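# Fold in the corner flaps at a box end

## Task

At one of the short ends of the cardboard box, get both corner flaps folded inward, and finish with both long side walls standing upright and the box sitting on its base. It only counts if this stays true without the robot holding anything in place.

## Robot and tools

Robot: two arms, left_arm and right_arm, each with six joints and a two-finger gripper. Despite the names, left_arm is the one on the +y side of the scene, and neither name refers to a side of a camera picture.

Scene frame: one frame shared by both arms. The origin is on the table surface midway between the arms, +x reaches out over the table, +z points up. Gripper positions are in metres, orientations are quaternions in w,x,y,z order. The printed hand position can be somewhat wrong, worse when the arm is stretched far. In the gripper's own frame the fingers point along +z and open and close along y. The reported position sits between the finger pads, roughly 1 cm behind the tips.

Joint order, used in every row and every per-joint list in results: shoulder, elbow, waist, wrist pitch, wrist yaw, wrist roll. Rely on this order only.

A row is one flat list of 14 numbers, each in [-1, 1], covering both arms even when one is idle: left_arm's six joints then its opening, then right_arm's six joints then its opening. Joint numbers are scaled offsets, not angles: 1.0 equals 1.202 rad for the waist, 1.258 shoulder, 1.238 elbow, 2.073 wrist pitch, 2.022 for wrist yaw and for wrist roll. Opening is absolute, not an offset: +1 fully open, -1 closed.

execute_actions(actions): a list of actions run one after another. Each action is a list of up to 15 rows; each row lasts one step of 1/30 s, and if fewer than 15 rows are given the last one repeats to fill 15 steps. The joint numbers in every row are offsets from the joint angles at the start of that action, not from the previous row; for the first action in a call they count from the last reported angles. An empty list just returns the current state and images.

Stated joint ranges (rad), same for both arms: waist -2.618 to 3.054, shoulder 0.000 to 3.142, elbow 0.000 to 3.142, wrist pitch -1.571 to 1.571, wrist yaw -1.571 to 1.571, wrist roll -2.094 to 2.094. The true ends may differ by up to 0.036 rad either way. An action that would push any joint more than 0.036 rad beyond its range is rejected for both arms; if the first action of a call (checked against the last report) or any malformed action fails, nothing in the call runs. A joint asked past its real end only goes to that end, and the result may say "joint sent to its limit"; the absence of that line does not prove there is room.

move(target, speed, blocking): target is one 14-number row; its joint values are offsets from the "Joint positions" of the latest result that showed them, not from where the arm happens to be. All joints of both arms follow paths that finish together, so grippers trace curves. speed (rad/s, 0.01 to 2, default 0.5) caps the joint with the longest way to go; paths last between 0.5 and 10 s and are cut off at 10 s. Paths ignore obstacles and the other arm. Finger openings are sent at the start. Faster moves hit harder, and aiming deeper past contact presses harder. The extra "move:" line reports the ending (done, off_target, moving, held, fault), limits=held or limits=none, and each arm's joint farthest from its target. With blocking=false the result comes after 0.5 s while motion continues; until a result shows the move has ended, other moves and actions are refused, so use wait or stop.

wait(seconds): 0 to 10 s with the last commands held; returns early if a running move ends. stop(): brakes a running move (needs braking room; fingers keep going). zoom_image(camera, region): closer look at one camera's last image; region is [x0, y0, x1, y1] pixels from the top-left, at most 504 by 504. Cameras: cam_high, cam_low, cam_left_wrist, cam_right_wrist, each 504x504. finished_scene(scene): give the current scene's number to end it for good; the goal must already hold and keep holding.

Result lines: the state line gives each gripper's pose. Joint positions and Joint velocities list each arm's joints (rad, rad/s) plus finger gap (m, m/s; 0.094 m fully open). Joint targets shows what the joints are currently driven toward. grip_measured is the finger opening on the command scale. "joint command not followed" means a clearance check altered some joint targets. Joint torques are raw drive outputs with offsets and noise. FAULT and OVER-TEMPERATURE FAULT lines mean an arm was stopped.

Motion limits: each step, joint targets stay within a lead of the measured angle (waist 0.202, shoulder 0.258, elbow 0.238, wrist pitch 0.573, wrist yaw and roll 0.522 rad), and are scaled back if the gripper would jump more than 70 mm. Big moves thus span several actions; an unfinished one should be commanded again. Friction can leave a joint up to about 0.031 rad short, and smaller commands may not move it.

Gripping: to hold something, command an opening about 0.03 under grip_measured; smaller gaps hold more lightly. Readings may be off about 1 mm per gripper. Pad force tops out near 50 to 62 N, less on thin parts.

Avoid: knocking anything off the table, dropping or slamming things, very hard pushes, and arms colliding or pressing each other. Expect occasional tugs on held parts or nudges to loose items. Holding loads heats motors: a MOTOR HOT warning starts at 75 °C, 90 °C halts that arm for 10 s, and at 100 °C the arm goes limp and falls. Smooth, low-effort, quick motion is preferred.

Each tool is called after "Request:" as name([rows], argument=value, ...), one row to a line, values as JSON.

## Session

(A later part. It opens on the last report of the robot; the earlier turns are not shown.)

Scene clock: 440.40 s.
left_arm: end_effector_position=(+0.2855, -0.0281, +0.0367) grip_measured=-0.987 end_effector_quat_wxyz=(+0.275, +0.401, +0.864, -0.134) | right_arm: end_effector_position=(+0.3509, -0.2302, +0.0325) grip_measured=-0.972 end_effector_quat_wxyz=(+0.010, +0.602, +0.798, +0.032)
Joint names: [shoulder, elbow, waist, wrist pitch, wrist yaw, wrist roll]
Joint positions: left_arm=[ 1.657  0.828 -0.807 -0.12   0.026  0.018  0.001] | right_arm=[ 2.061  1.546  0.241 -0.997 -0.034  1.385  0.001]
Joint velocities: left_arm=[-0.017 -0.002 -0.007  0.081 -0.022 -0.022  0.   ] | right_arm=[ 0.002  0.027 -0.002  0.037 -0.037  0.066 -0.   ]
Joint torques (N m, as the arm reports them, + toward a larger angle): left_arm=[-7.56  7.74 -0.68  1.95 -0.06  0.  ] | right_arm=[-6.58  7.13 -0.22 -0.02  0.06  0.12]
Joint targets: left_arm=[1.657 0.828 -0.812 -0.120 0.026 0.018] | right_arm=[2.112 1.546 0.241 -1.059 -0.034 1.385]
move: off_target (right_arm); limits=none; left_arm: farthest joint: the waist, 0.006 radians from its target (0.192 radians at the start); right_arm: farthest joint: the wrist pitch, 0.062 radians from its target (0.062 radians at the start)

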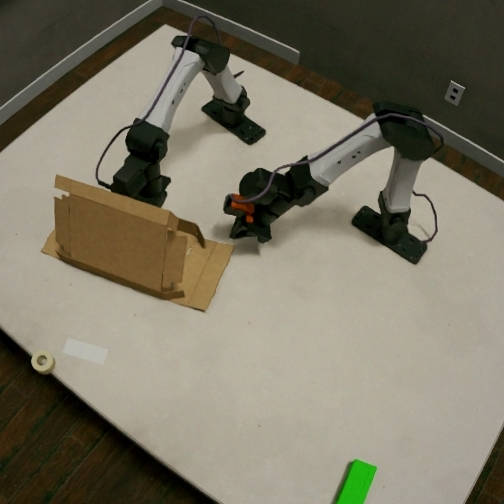

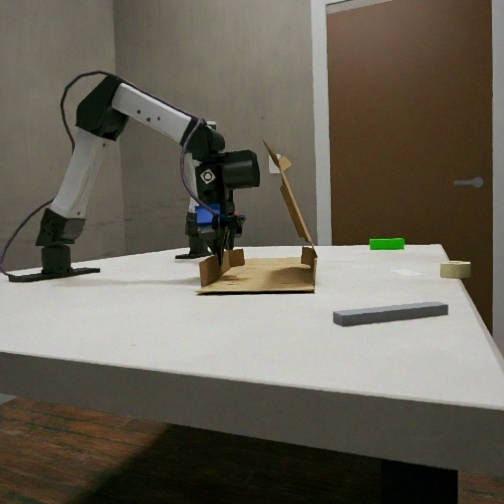

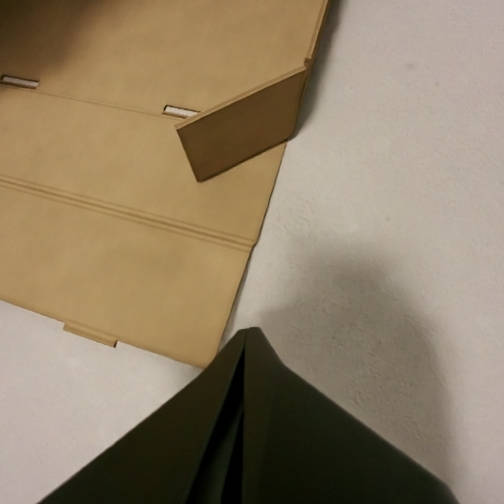

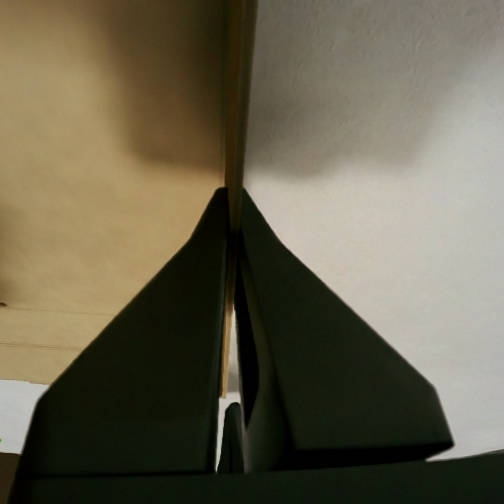

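Request:
move(target=[0.4,0.47,0,-0.02,0,0,-1,0.04,0,0,-0.03,0,0,-1], speed=0.25)

Scene clock: 445.70 s.
left_arm: end_effector_position=(+0.3747, -0.1169, +0.0145) grip_measured=-0.987 end_effector_quat_wxyz=(+0.278, +0.395, +0.867, -0.119) | right_arm: end_effector_position=(+0.3515, -0.2394, +0.0324) grip_measured=-0.972 end_effector_quat_wxyz=(+0.018, +0.610, +0.792, +0.023)
Joint names: [shoulder, elbow, waist, wrist pitch, wrist yaw, wrist roll]
Joint positions: left_arm=[ 2.126  1.379 -0.802 -0.21  -0.002  0.018  0.001] | right_arm=[ 2.061  1.546  0.229 -0.998 -0.009  1.394  0.001]
Joint velocities: left_arm=[-0.007 -0.017  0.012 -0.022 -0.051 -0.007  0.   ] | right_arm=[-0.017  0.007 -0.002  0.022  0.051 -0.022 -0.001]
Joint torques (N m, as the arm reports them, + toward a larger angle): left_arm=[-9.55 10.73 -0.5   2.51  0.17  0.02] | right_arm=[-6.56  7.16  0.92 -0.01 -0.17  0.04]
Joint targets: left_arm=[2.160 1.409 -0.807 -0.161 0.026 0.018] | right_arm=[2.112 1.546 0.241 -1.059 -0.034 1.385]
move: off_target (left_arm, right_arm); limits=none; left_arm: farthest joint: the wrist pitch, 0.048 radians from its target (0.042 radians at the start); right_arm: farthest joint: the wrist pitch, 0.062 radians from its target (0.062 radians at the start)

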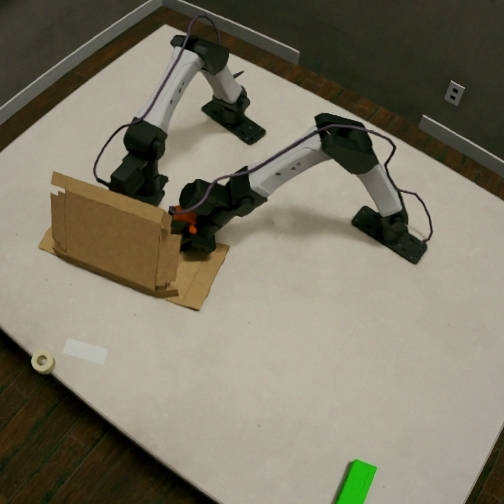

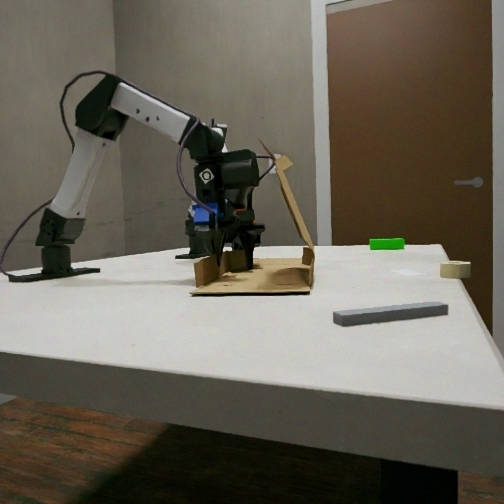

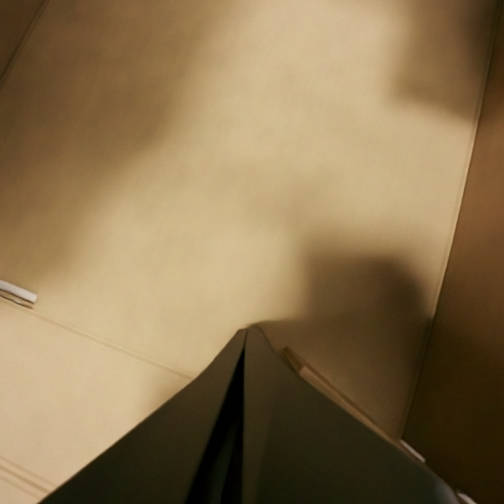

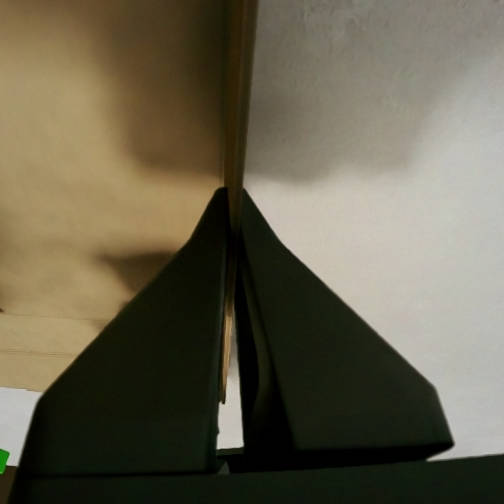

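Request:
move(target=[-0.02,0.03,-0.05,0.02,0,0,-1,0.04,0,0,-0.03,0,0,-1], speed=0.15)

Request:
move(target=[-0.22,-0.22,0.1,0.02,0,0,-1,0.04,0,0,-0.03,0,0,-1], speed=0.3)

Request:
move(target=[0,0,0.22,0,0,0,-1,0.04,0,0,-0.03,0,0,-1], speed=0.3)

Scene clock: 451.97 s.
left_arm: end_effector_position=(+0.3709, -0.1198, +0.0150) grip_measured=-0.987 end_effector_quat_wxyz=(+0.285, +0.399, +0.865, -0.101) | right_arm: end_effector_position=(+0.3481, -0.2433, +0.0322) grip_measured=-0.972 end_effector_quat_wxyz=(+0.016, +0.611, +0.791, +0.014)
Joint names: [shoulder, elbow, waist, wrist pitch, wrist yaw, wrist roll]
Joint positions: left_arm=[ 2.125  1.379 -0.827 -0.212 -0.052  0.018  0.001] | right_arm=[ 2.061  1.546  0.223 -1.013  0.     1.39   0.001]
Joint velocities: left_arm=[ 0.007 -0.002 -0.012  0.007  0.037  0.037 -0.   ] | right_arm=[ 0.007 -0.002 -0.002  0.007  0.007 -0.022  0.001]
Joint torques (N m, as the arm reports them, + toward a larger angle): left_arm=[-13.7   11.2   -3.27   2.45   0.37   0.03] | right_arm=[-6.55  7.13  0.29  0.1  -0.01  0.16]
Joint targets: left_arm=[2.101 1.416 -0.862 -0.169 -0.002 0.018] | right_arm=[2.112 1.546 0.229 -1.060 -0.009 1.394]
move: off_target (left_arm, right_arm); limits=none; left_arm: farthest joint: the wrist yaw, 0.050 radians from its target (0.000 radians at the start); right_arm: farthest joint: the shoulder, 0.050 radians from its target (0.050 radians at the start)

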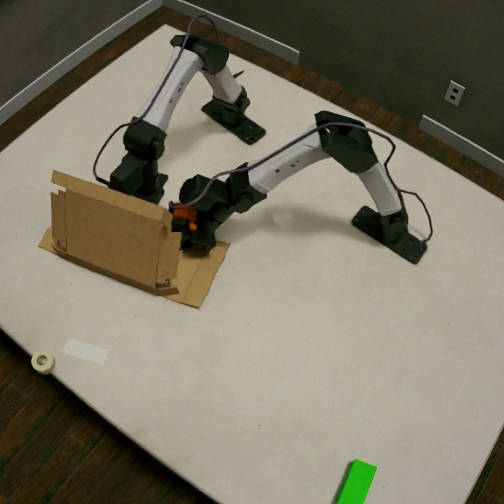

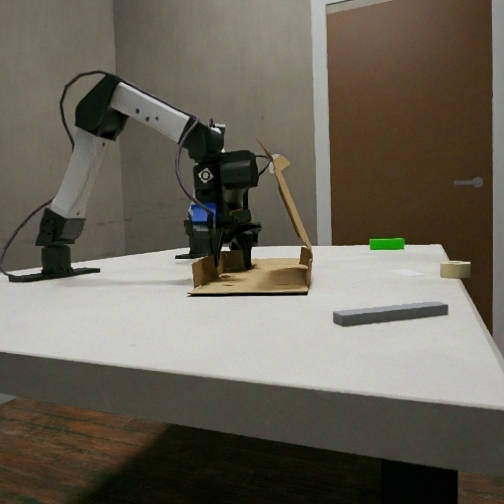

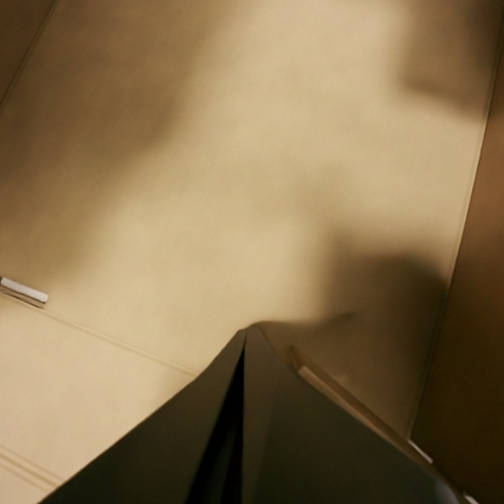

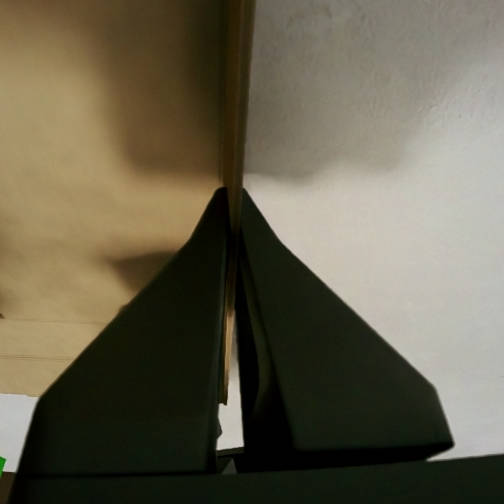

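Scene clock: 453.33 s.
left_arm: end_effector_position=(+0.3734, -0.0407, +0.0483) grip_measured=-0.987 end_effector_quat_wxyz=(+0.306, +0.347, +0.882, -0.088) | right_arm: end_effector_position=(+0.3482, -0.2428, +0.0330) grip_measured=-0.972 end_effector_quat_wxyz=(+0.016, +0.612, +0.791, +0.016)
Joint names: [shoulder, elbow, waist, wrist pitch, wrist yaw, wrist roll]
Joint positions: left_arm=[ 1.869  1.127 -0.715 -0.183 -0.058  0.018  0.001] | right_arm=[ 2.059  1.546  0.223 -1.013 -0.003  1.39   0.001]
Joint velocities: left_arm=[ 0.007 -0.007 -0.022  0.037  0.022  0.022  0.   ] | right_arm=[-0.012  0.002  0.007 -0.037 -0.066 -0.037  0.002]
Joint torques (N m, as the arm reports them, + toward a larger angle): left_arm=[-11.36   6.23   0.91   2.08  -0.02   0.01] | right_arm=[-6.36  7.14 -0.2  -0.06  0.11  0.1 ]
Joint targets: left_arm=[1.848 1.107 -0.707 -0.170 -0.052 0.018] | right_arm=[2.112 1.546 0.223 -1.075 0.000 1.390]
move: off_target (left_arm, right_arm); limits=none; left_arm: farthest joint: the shoulder, 0.021 radians from its target (0.276 radians at the start); right_arm: farthest joint: the wrist pitch, 0.062 radians from its target (0.062 radians at the start)

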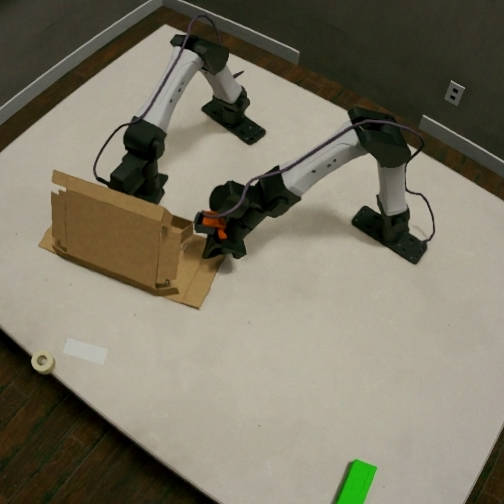

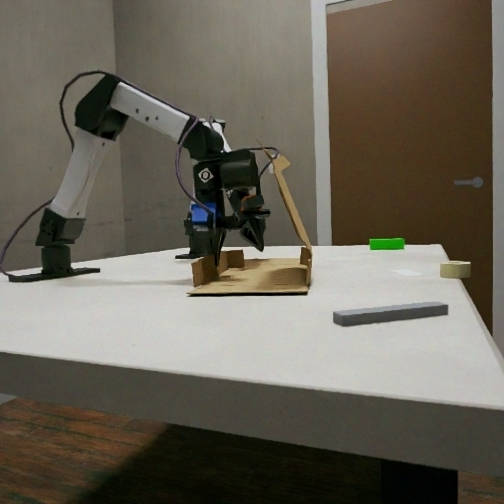

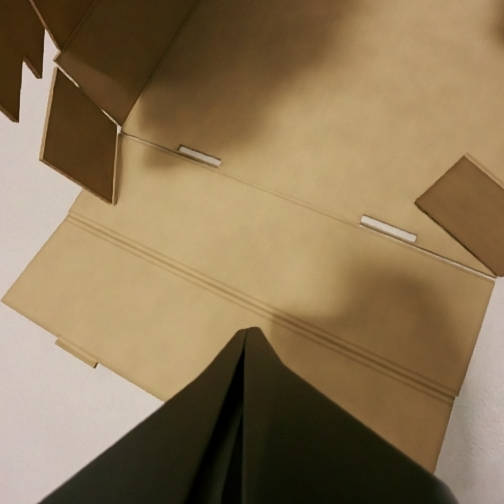

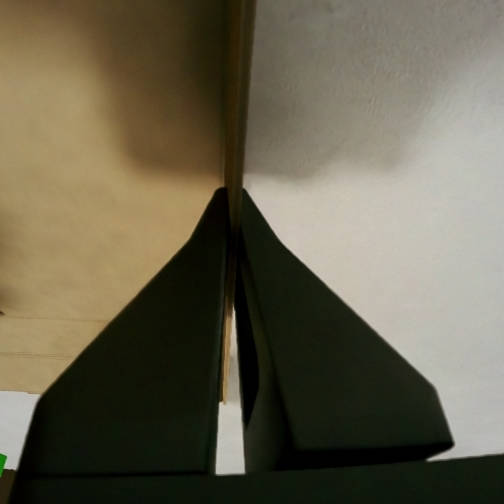

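Scene clock: 454.60 s.
left_arm: end_effector_position=(+0.4416, +0.0593, +0.0483) grip_measured=-0.987 end_effector_quat_wxyz=(+0.315, +0.230, +0.920, -0.047) | right_arm: end_effector_position=(+0.3481, -0.2427, +0.0330) grip_measured=-0.972 end_effector_quat_wxyz=(+0.015, +0.612, +0.791, +0.016)
Joint names: [shoulder, elbow, waist, wrist pitch, wrist yaw, wrist roll]
Joint positions: left_arm=[ 1.869  1.127 -0.455 -0.183 -0.058  0.018  0.001] | right_arm=[ 2.059  1.546  0.223 -1.013 -0.004  1.39   0.001]
Joint velocities: left_arm=[ 0.002 -0.007 -0.002 -0.051  0.007 -0.066 -0.001] | right_arm=[ 0.002 -0.017 -0.017 -0.037 -0.037 -0.007 -0.001]
Joint torques (N m, as the arm reports them, + toward a larger angle): left_arm=[-9.79  8.13  0.46  1.99 -0.07  0.02] | right_arm=[-6.55  7.15 -0.22 -0.06  0.08  0.12]
Joint targets: left_arm=[1.869 1.127 -0.450 -0.183 -0.058 0.018] | right_arm=[2.109 1.546 0.223 -1.075 -0.004 1.390]
move: off_target (right_arm); limits=none; left_arm: farthest joint: the waist, 0.004 radians from its target (0.264 radians at the start); right_arm: farthest joint: the wrist pitch, 0.062 radians from its target (0.062 radians at the start)

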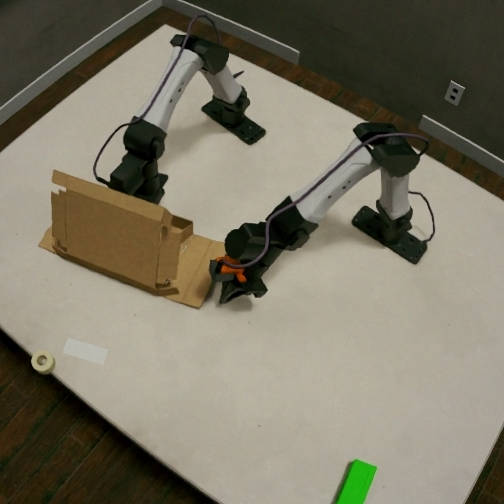

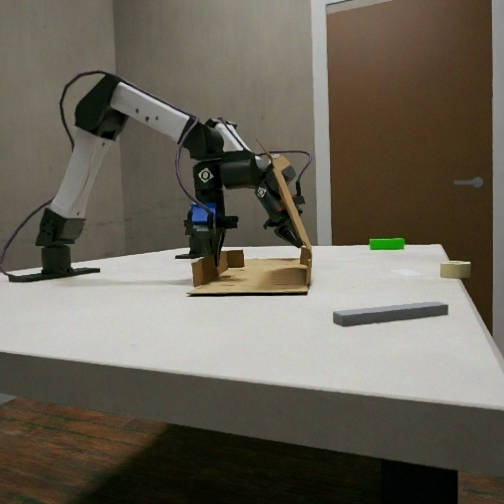

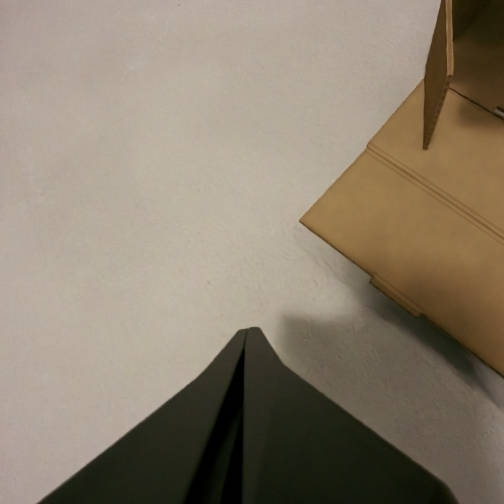

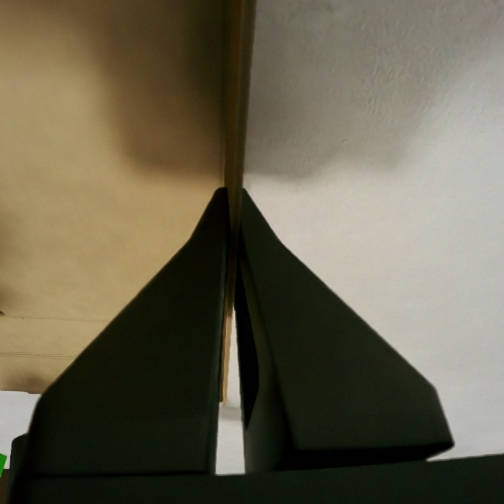

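Request:
move(target=[0.29,0.39,-0.05,-0.04,0.03,0,-1,0.04,0,0,-0.03,0,0,-1], speed=0.3)

Request:
move(target=[0,0,-0.15,0,0,0,-1,0.04,0,0,-0.03,0,0,-1], speed=0.12)

Scene clock: 461.60 s.
left_arm: end_effector_position=(+0.5128, -0.0212, +0.0384) grip_measured=-0.987 end_effector_quat_wxyz=(+0.326, +0.259, +0.906, -0.083) | right_arm: end_effector_position=(+0.3481, -0.2427, +0.0330) grip_measured=-0.972 end_effector_quat_wxyz=(+0.015, +0.612, +0.791, +0.016)
Joint names: [shoulder, elbow, waist, wrist pitch, wrist yaw, wrist roll]
Joint positions: left_arm=[ 2.216  1.587 -0.506 -0.256 -0.008  0.018  0.001] | right_arm=[ 2.059  1.546  0.223 -1.013 -0.004  1.39   0.001]
Joint velocities: left_arm=[ 0.002  0.007  0.002  0.051  0.007  0.095 -0.   ] | right_arm=[-0.007 -0.002  0.012  0.007 -0.022  0.022 -0.   ]
Joint torques (N m, as the arm reports them, + toward a larger angle): left_arm=[-11.89  10.42  -0.75   1.95   0.04   0.02] | right_arm=[-6.52  7.12 -0.21 -0.06  0.08  0.13]
Joint targets: left_arm=[2.234 1.609 -0.515 -0.266 0.003 0.018] | right_arm=[2.109 1.546 0.223 -1.076 -0.004 1.390]
move: off_target (left_arm, right_arm); limits=none; left_arm: farthest joint: the elbow, 0.023 radians from its target (0.483 radians at the start); right_arm: farthest joint: the wrist pitch, 0.062 radians from its target (0.062 radians at the start)

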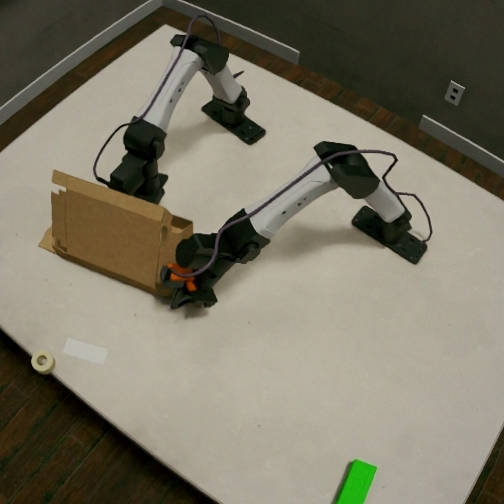

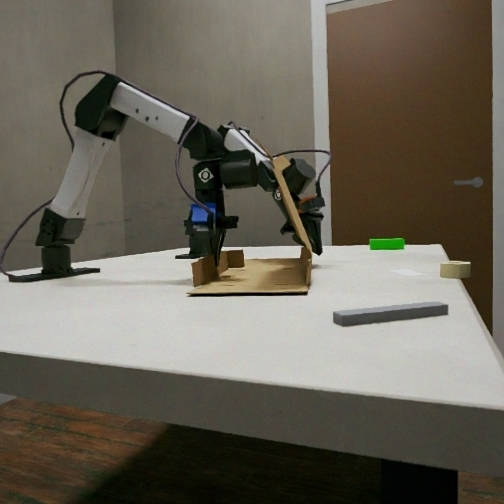

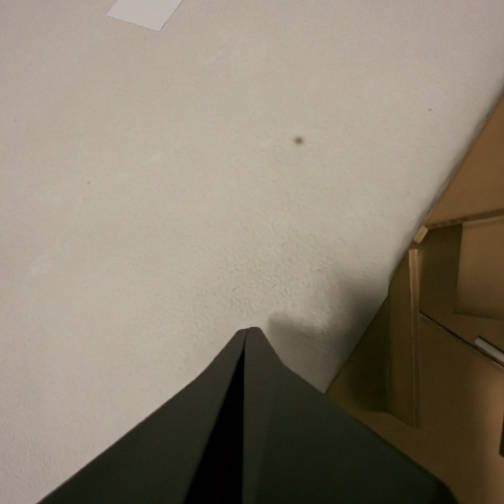

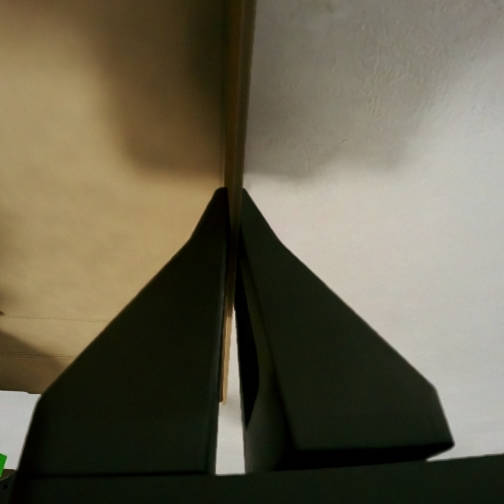

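Scene clock: 463.47 s.
left_arm: end_effector_position=(+0.4803, -0.0677, +0.0380) grip_measured=-0.987 end_effector_quat_wxyz=(+0.328, +0.297, +0.894, -0.070) | right_arm: end_effector_position=(+0.3309, -0.2578, +0.0330) grip_measured=-0.972 end_effector_quat_wxyz=(+0.001, +0.621, +0.783, -0.023)
Joint names: [shoulder, elbow, waist, wrist pitch, wrist yaw, wrist roll]
Joint positions: left_arm=[ 2.216  1.587 -0.629 -0.261 -0.085  0.008  0.001] | right_arm=[ 2.059  1.546  0.205 -1.087  0.036  1.398  0.001]
Joint velocities: left_arm=[ 0.002  0.002 -0.022 -0.051  0.007 -0.007  0.001] | right_arm=[-0.007  0.007 -0.002  0.007  0.007 -0.007 -0.001]
Joint torques (N m, as the arm reports them, + toward a larger angle): left_arm=[-13.03   8.41  -5.57   2.11   0.59   0.12] | right_arm=[-6.4   6.98  1.48  0.56 -0.32  0.06]
Joint targets: left_arm=[2.216 1.587 -0.686 -0.256 -0.008 0.019] | right_arm=[2.109 1.546 0.223 -1.075 -0.004 1.390]
move: off_target (left_arm, right_arm); limits=none; left_arm: farthest joint: the wrist yaw, 0.077 radians from its target (0.000 radians at the start); right_arm: farthest joint: the shoulder, 0.050 radians from its target (0.050 radians at the start)

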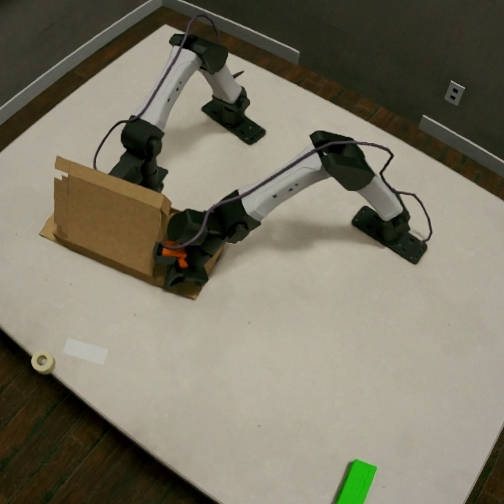

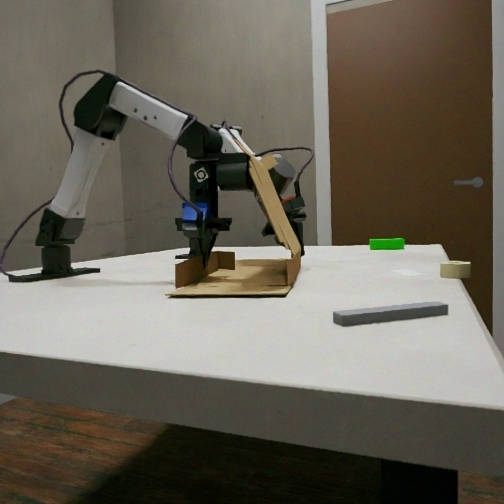

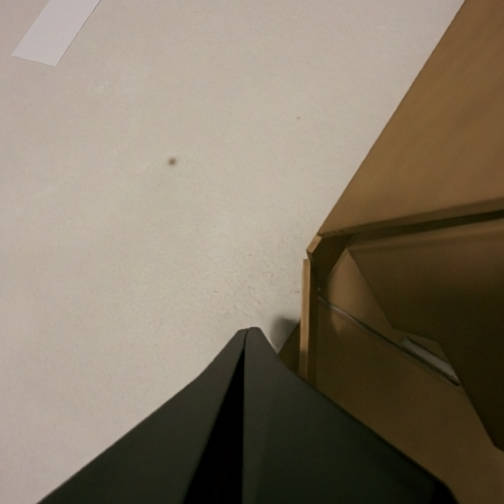

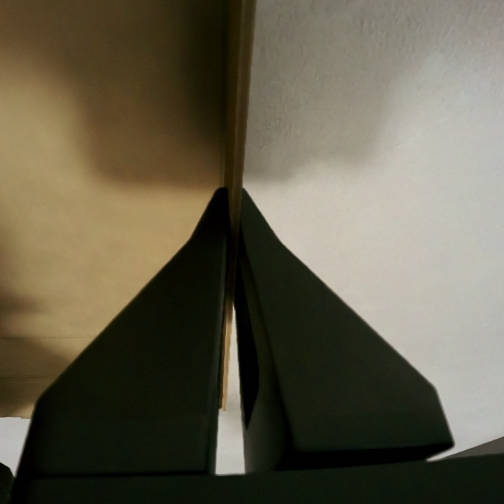

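Request:
move(target=[-0.08,-0.12,0.12,0,0.04,0,-1,0.04,0,0.015,0,0,0,-1], speed=0.2)

Request:
move(target=[0,0,0,0,0.3,0,-1,0.04,0,0,0,0,0,-1], speed=0.3)

Scene clock: 469.07 s.
left_arm: end_effector_position=(+0.4896, +0.0043, +0.0293) grip_measured=-0.987 end_effector_quat_wxyz=(+0.301, +0.248, +0.918, -0.072) | right_arm: end_effector_position=(+0.3308, -0.2580, +0.0330) grip_measured=-0.972 end_effector_quat_wxyz=(+0.000, +0.622, +0.783, -0.023)
Joint names: [shoulder, elbow, waist, wrist pitch, wrist yaw, wrist roll]
Joint positions: left_arm=[ 2.14   1.457 -0.489 -0.26  -0.015  0.007  0.001] | right_arm=[ 2.059  1.546  0.204 -1.087  0.034  1.398  0.001]
Joint velocities: left_arm=[-0.012  0.012 -0.007 -0.007 -0.051  0.037  0.   ] | right_arm=[-0.002 -0.002  0.007 -0.007 -0.007  0.022 -0.002]
Joint torques (N m, as the arm reports them, + toward a larger angle): left_arm=[-14.1    6.51   0.2    1.95   0.04   0.02] | right_arm=[-6.39  6.99  1.59  0.43  0.12  0.12]
Joint targets: left_arm=[2.116 1.438 -0.485 -0.261 -0.004 0.008] | right_arm=[2.109 1.546 0.223 -1.087 0.036 1.397]
move: off_target (left_arm, right_arm); limits=none; left_arm: farthest joint: the shoulder, 0.024 radians from its target (0.101 radians at the start); right_arm: farthest joint: the shoulder, 0.050 radians from its target (0.050 radians at the start)

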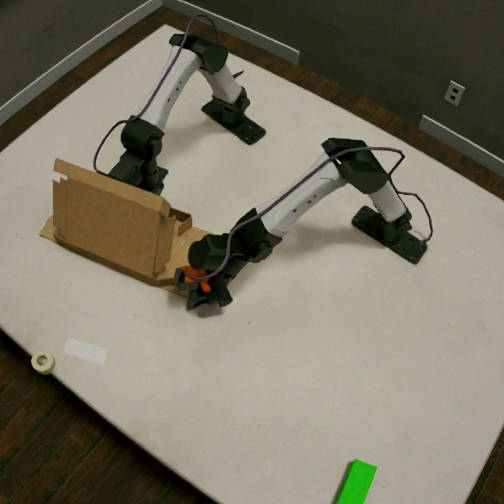

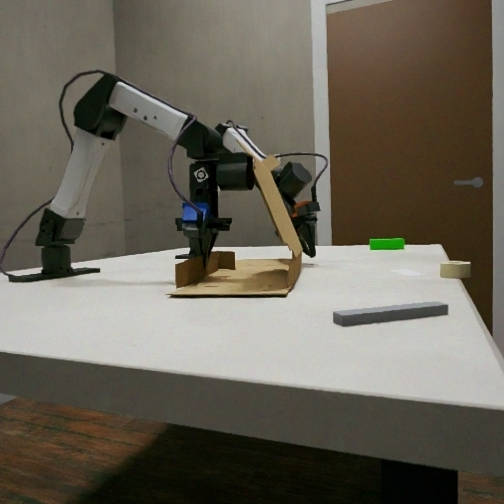

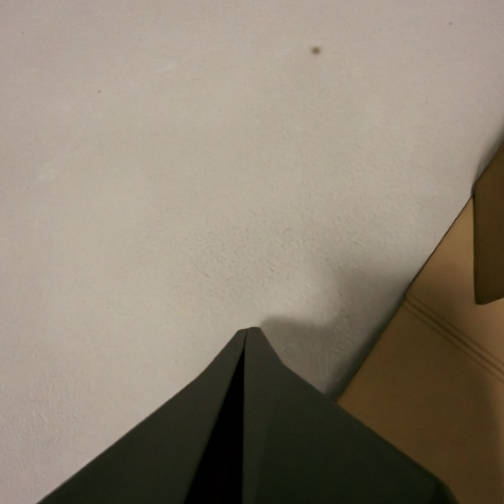

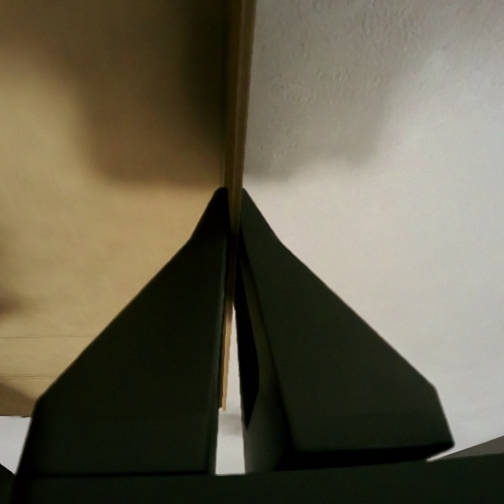

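Scene clock: 471.77 s.
left_arm: end_effector_position=(+0.4268, -0.0712, +0.0520) grip_measured=-0.987 end_effector_quat_wxyz=(+0.217, +0.325, +0.856, -0.339) | right_arm: end_effector_position=(+0.3308, -0.2580, +0.0330) grip_measured=-0.972 end_effector_quat_wxyz=(+0.000, +0.622, +0.783, -0.023)
Joint names: [shoulder, elbow, waist, wrist pitch, wrist yaw, wrist roll]
Joint positions: left_arm=[ 2.14   1.457 -0.489 -0.26   0.58   0.007  0.001] | right_arm=[ 2.059  1.546  0.204 -1.087  0.034  1.398  0.001]
Joint velocities: left_arm=[-0.017  0.002 -0.017 -0.037  0.007  0.022 -0.   ] | right_arm=[ 0.002 -0.007  0.002 -0.037  0.007 -0.007 -0.001]
Joint torques (N m, as the arm reports them, + toward a larger angle): left_arm=[-12.29   8.12  -0.03   1.87   0.27   0.05] | right_arm=[-6.39  6.93 -0.21  0.43  0.1   0.12]
Joint targets: left_arm=[2.140 1.457 -0.489 -0.260 0.591 0.007] | right_arm=[2.109 1.546 0.204 -1.087 0.034 1.398]
move: off_target (right_arm); limits=none; left_arm: farthest joint: the wrist yaw, 0.012 radians from its target (0.607 radians at the start); right_arm: farthest joint: the shoulder, 0.050 radians from its target (0.050 radians at the start)

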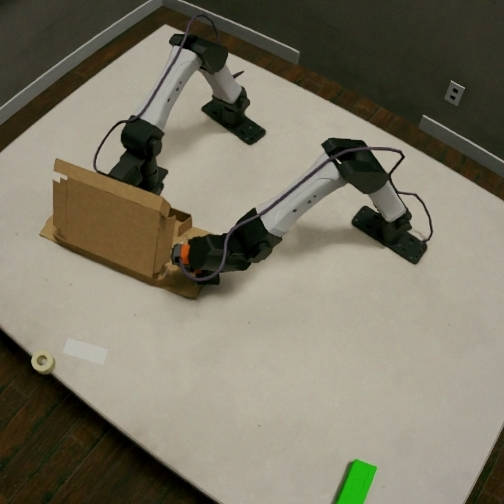

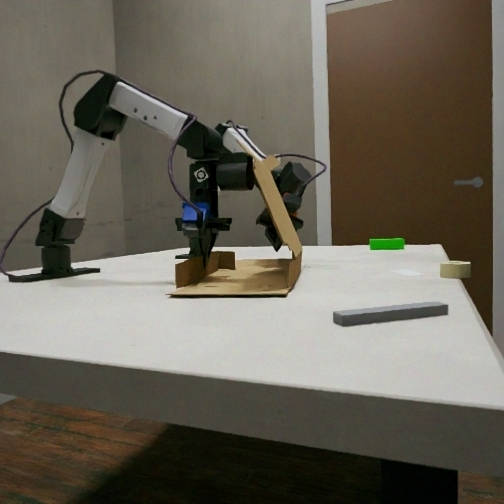

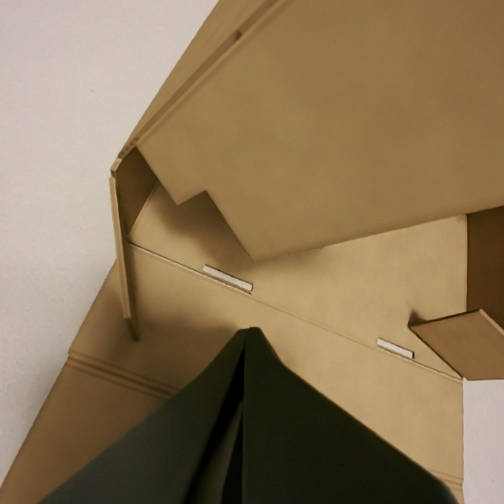

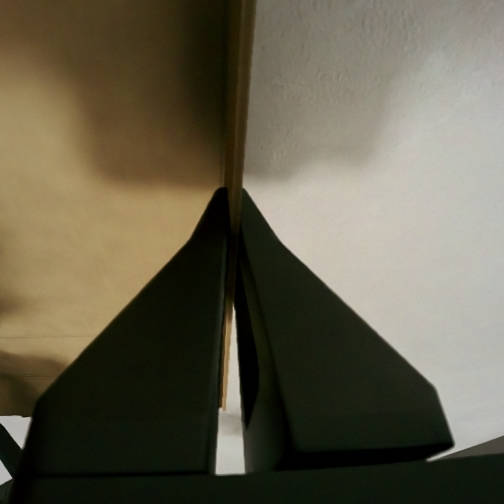

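Request:
move(target=[0,0,0.1,0,0,0,-1,0.04,0,0,0,0,0,-1], speed=0.3)

Request:
move(target=[0.2,0.22,0,0,0,0,-1,0.04,0,0,0,0,0,-1], speed=0.3)

Request:
move(target=[0,0,-0.1,0,0,0,-1,0.04,0,0,0,0,0,-1], speed=0.12)

Scene clock: 484.70 s.
left_arm: end_effector_position=(+0.4645, -0.0210, +0.0521) grip_measured=-0.987 end_effector_quat_wxyz=(+0.237, +0.273, +0.874, -0.326) | right_arm: end_effector_position=(+0.3308, -0.2580, +0.0330) grip_measured=-0.972 end_effector_quat_wxyz=(+0.000, +0.622, +0.783, -0.023)
Joint names: [shoulder, elbow, waist, wrist pitch, wrist yaw, wrist roll]
Joint positions: left_arm=[ 2.14   1.457 -0.37  -0.26   0.581  0.007  0.001] | right_arm=[ 2.059  1.546  0.204 -1.087  0.034  1.398  0.001]
Joint velocities: left_arm=[-0.007 -0.017  0.002 -0.022  0.007  0.066  0.   ] | right_arm=[-0.017  0.002  0.002 -0.022  0.007 -0.022  0.   ]
Joint torques (N m, as the arm reports them, + toward a larger angle): left_arm=[-12.27   8.2   -0.05   1.86   0.18   0.06] | right_arm=[-6.36  6.97 -0.21  0.43  0.11  0.12]
Joint targets: left_arm=[2.140 1.457 -0.369 -0.260 0.580 0.007] | right_arm=[2.109 1.546 0.204 -1.087 0.034 1.398]
move: off_target (right_arm); limits=none; left_arm: farthest joint: the waist, 0.001 radians from its target (0.121 radians at the start); right_arm: farthest joint: the shoulder, 0.050 radians from its target (0.050 radians at the start)

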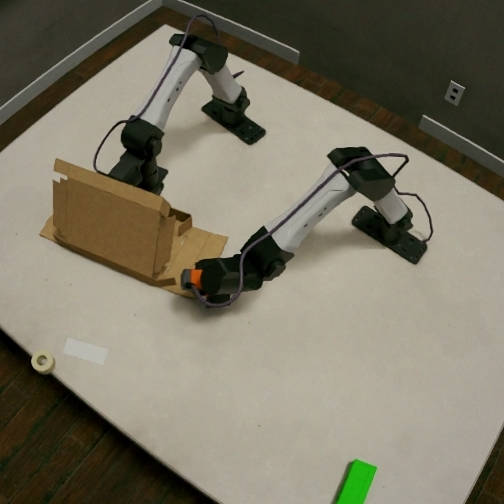

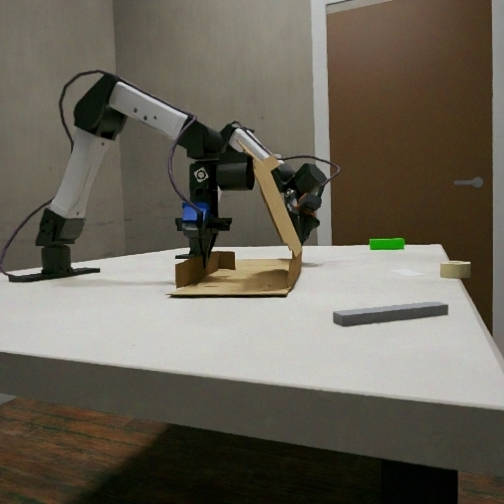

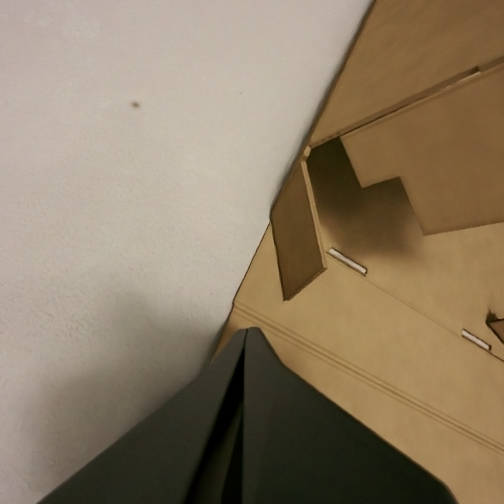

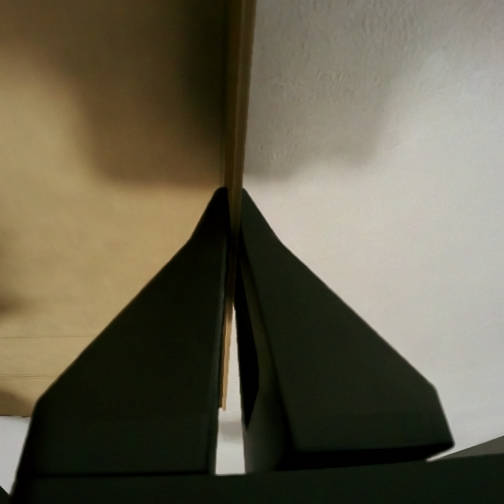

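Scene clock: 486.00 s.
left_arm: end_effector_position=(+0.5117, -0.0412, +0.0166) grip_measured=-0.987 end_effector_quat_wxyz=(+0.242, +0.274, +0.872, -0.326) | right_arm: end_effector_position=(+0.3308, -0.2580, +0.0330) grip_measured=-0.972 end_effector_quat_wxyz=(+0.000, +0.622, +0.783, -0.023)
Joint names: [shoulder, elbow, waist, wrist pitch, wrist yaw, wrist roll]
Joint positions: left_arm=[ 2.376  1.706 -0.37  -0.261  0.581  0.007  0.001] | right_arm=[ 2.059  1.546  0.204 -1.087  0.034  1.398  0.001]
Joint velocities: left_arm=[-0.002 -0.007 -0.012  0.037 -0.022  0.095  0.001] | right_arm=[-0.007 -0.012 -0.002 -0.081 -0.037  0.037  0.001]
Joint torques (N m, as the arm reports them, + toward a larger angle): left_arm=[-12.82  10.15   0.09   1.91   0.2    0.05] | right_arm=[-6.4   6.95 -0.21  0.43  0.1   0.12]
Joint targets: left_arm=[2.391 1.730 -0.370 -0.260 0.581 0.007] | right_arm=[2.109 1.546 0.204 -1.087 0.034 1.398]
move: off_target (left_arm, right_arm); limits=none; left_arm: farthest joint: the elbow, 0.023 radians from its target (0.272 radians at the start); right_arm: farthest joint: the shoulder, 0.050 radians from its target (0.050 radians at the start)

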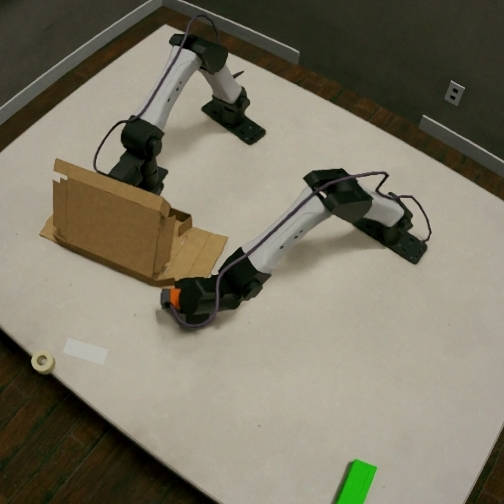

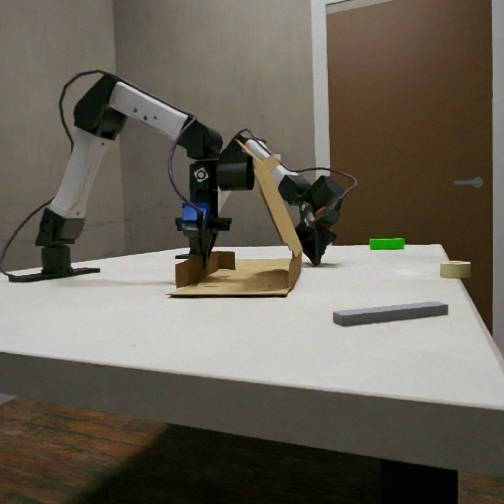

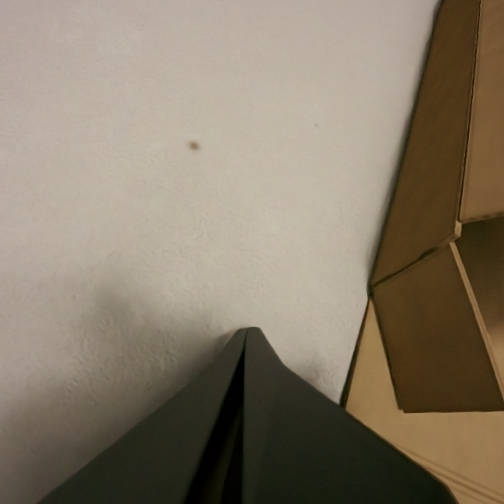

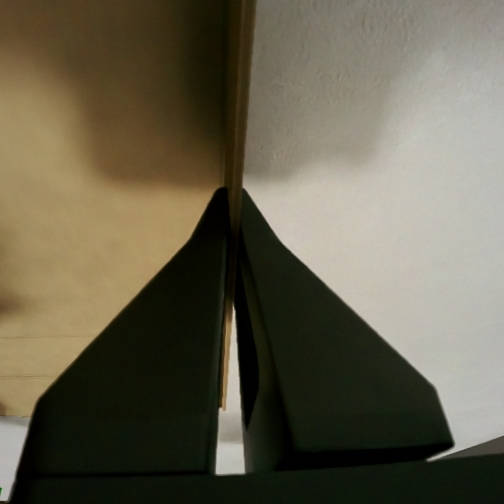

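Scene clock: 487.43 s.
left_arm: end_effector_position=(+0.4852, -0.0829, +0.0160) grip_measured=-0.987 end_effector_quat_wxyz=(+0.234, +0.312, +0.861, -0.327) | right_arm: end_effector_position=(+0.3308, -0.2580, +0.0330) grip_measured=-0.972 end_effector_quat_wxyz=(+0.000, +0.622, +0.783, -0.023)
Joint names: [shoulder, elbow, waist, wrist pitch, wrist yaw, wrist roll]
Joint positions: left_arm=[ 2.376  1.706 -0.462 -0.252  0.557  0.007  0.001] | right_arm=[ 2.059  1.546  0.204 -1.087  0.034  1.398  0.001]
Joint velocities: left_arm=[-0.002  0.002  0.002 -0.007  0.007 -0.007 -0.   ] | right_arm=[ 0.002 -0.002  0.007  0.022  0.051  0.066 -0.001]
Joint torques (N m, as the arm reports them, + toward a larger angle): left_arm=[-14.01   8.21  -2.75   1.8    0.38   0.02] | right_arm=[-6.37  6.97 -0.22  0.44  0.11  0.13]
Joint targets: left_arm=[2.376 1.706 -0.491 -0.261 0.581 0.007] | right_arm=[2.109 1.546 0.204 -1.087 0.034 1.398]
move: off_target (left_arm, right_arm); limits=none; left_arm: farthest joint: the waist, 0.028 radians from its target (0.120 radians at the start); right_arm: farthest joint: the shoulder, 0.050 radians from its target (0.050 radians at the start)

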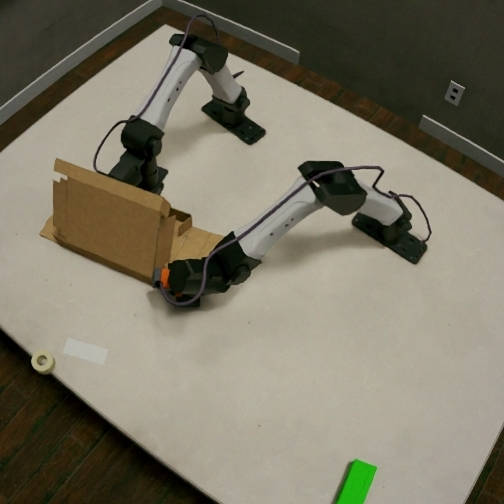

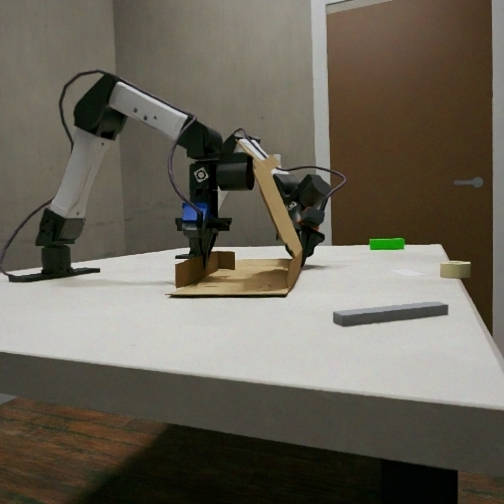

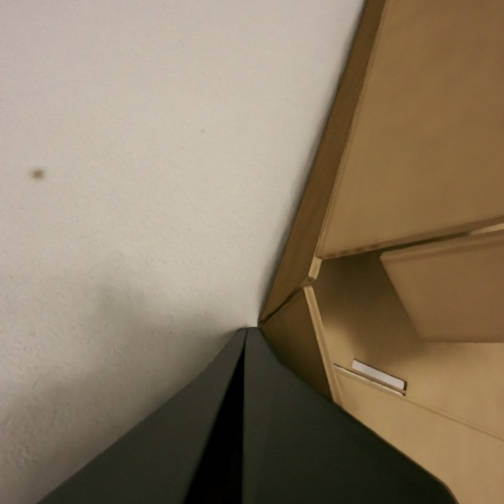

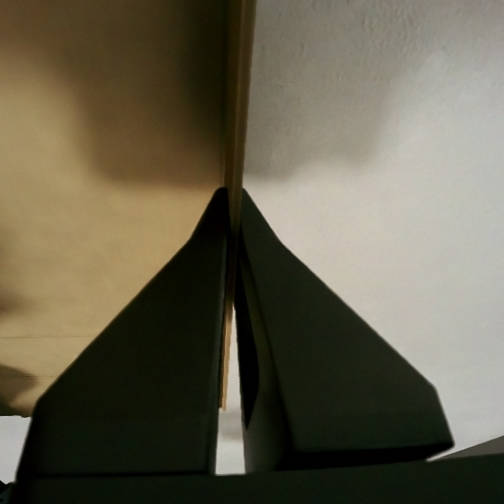

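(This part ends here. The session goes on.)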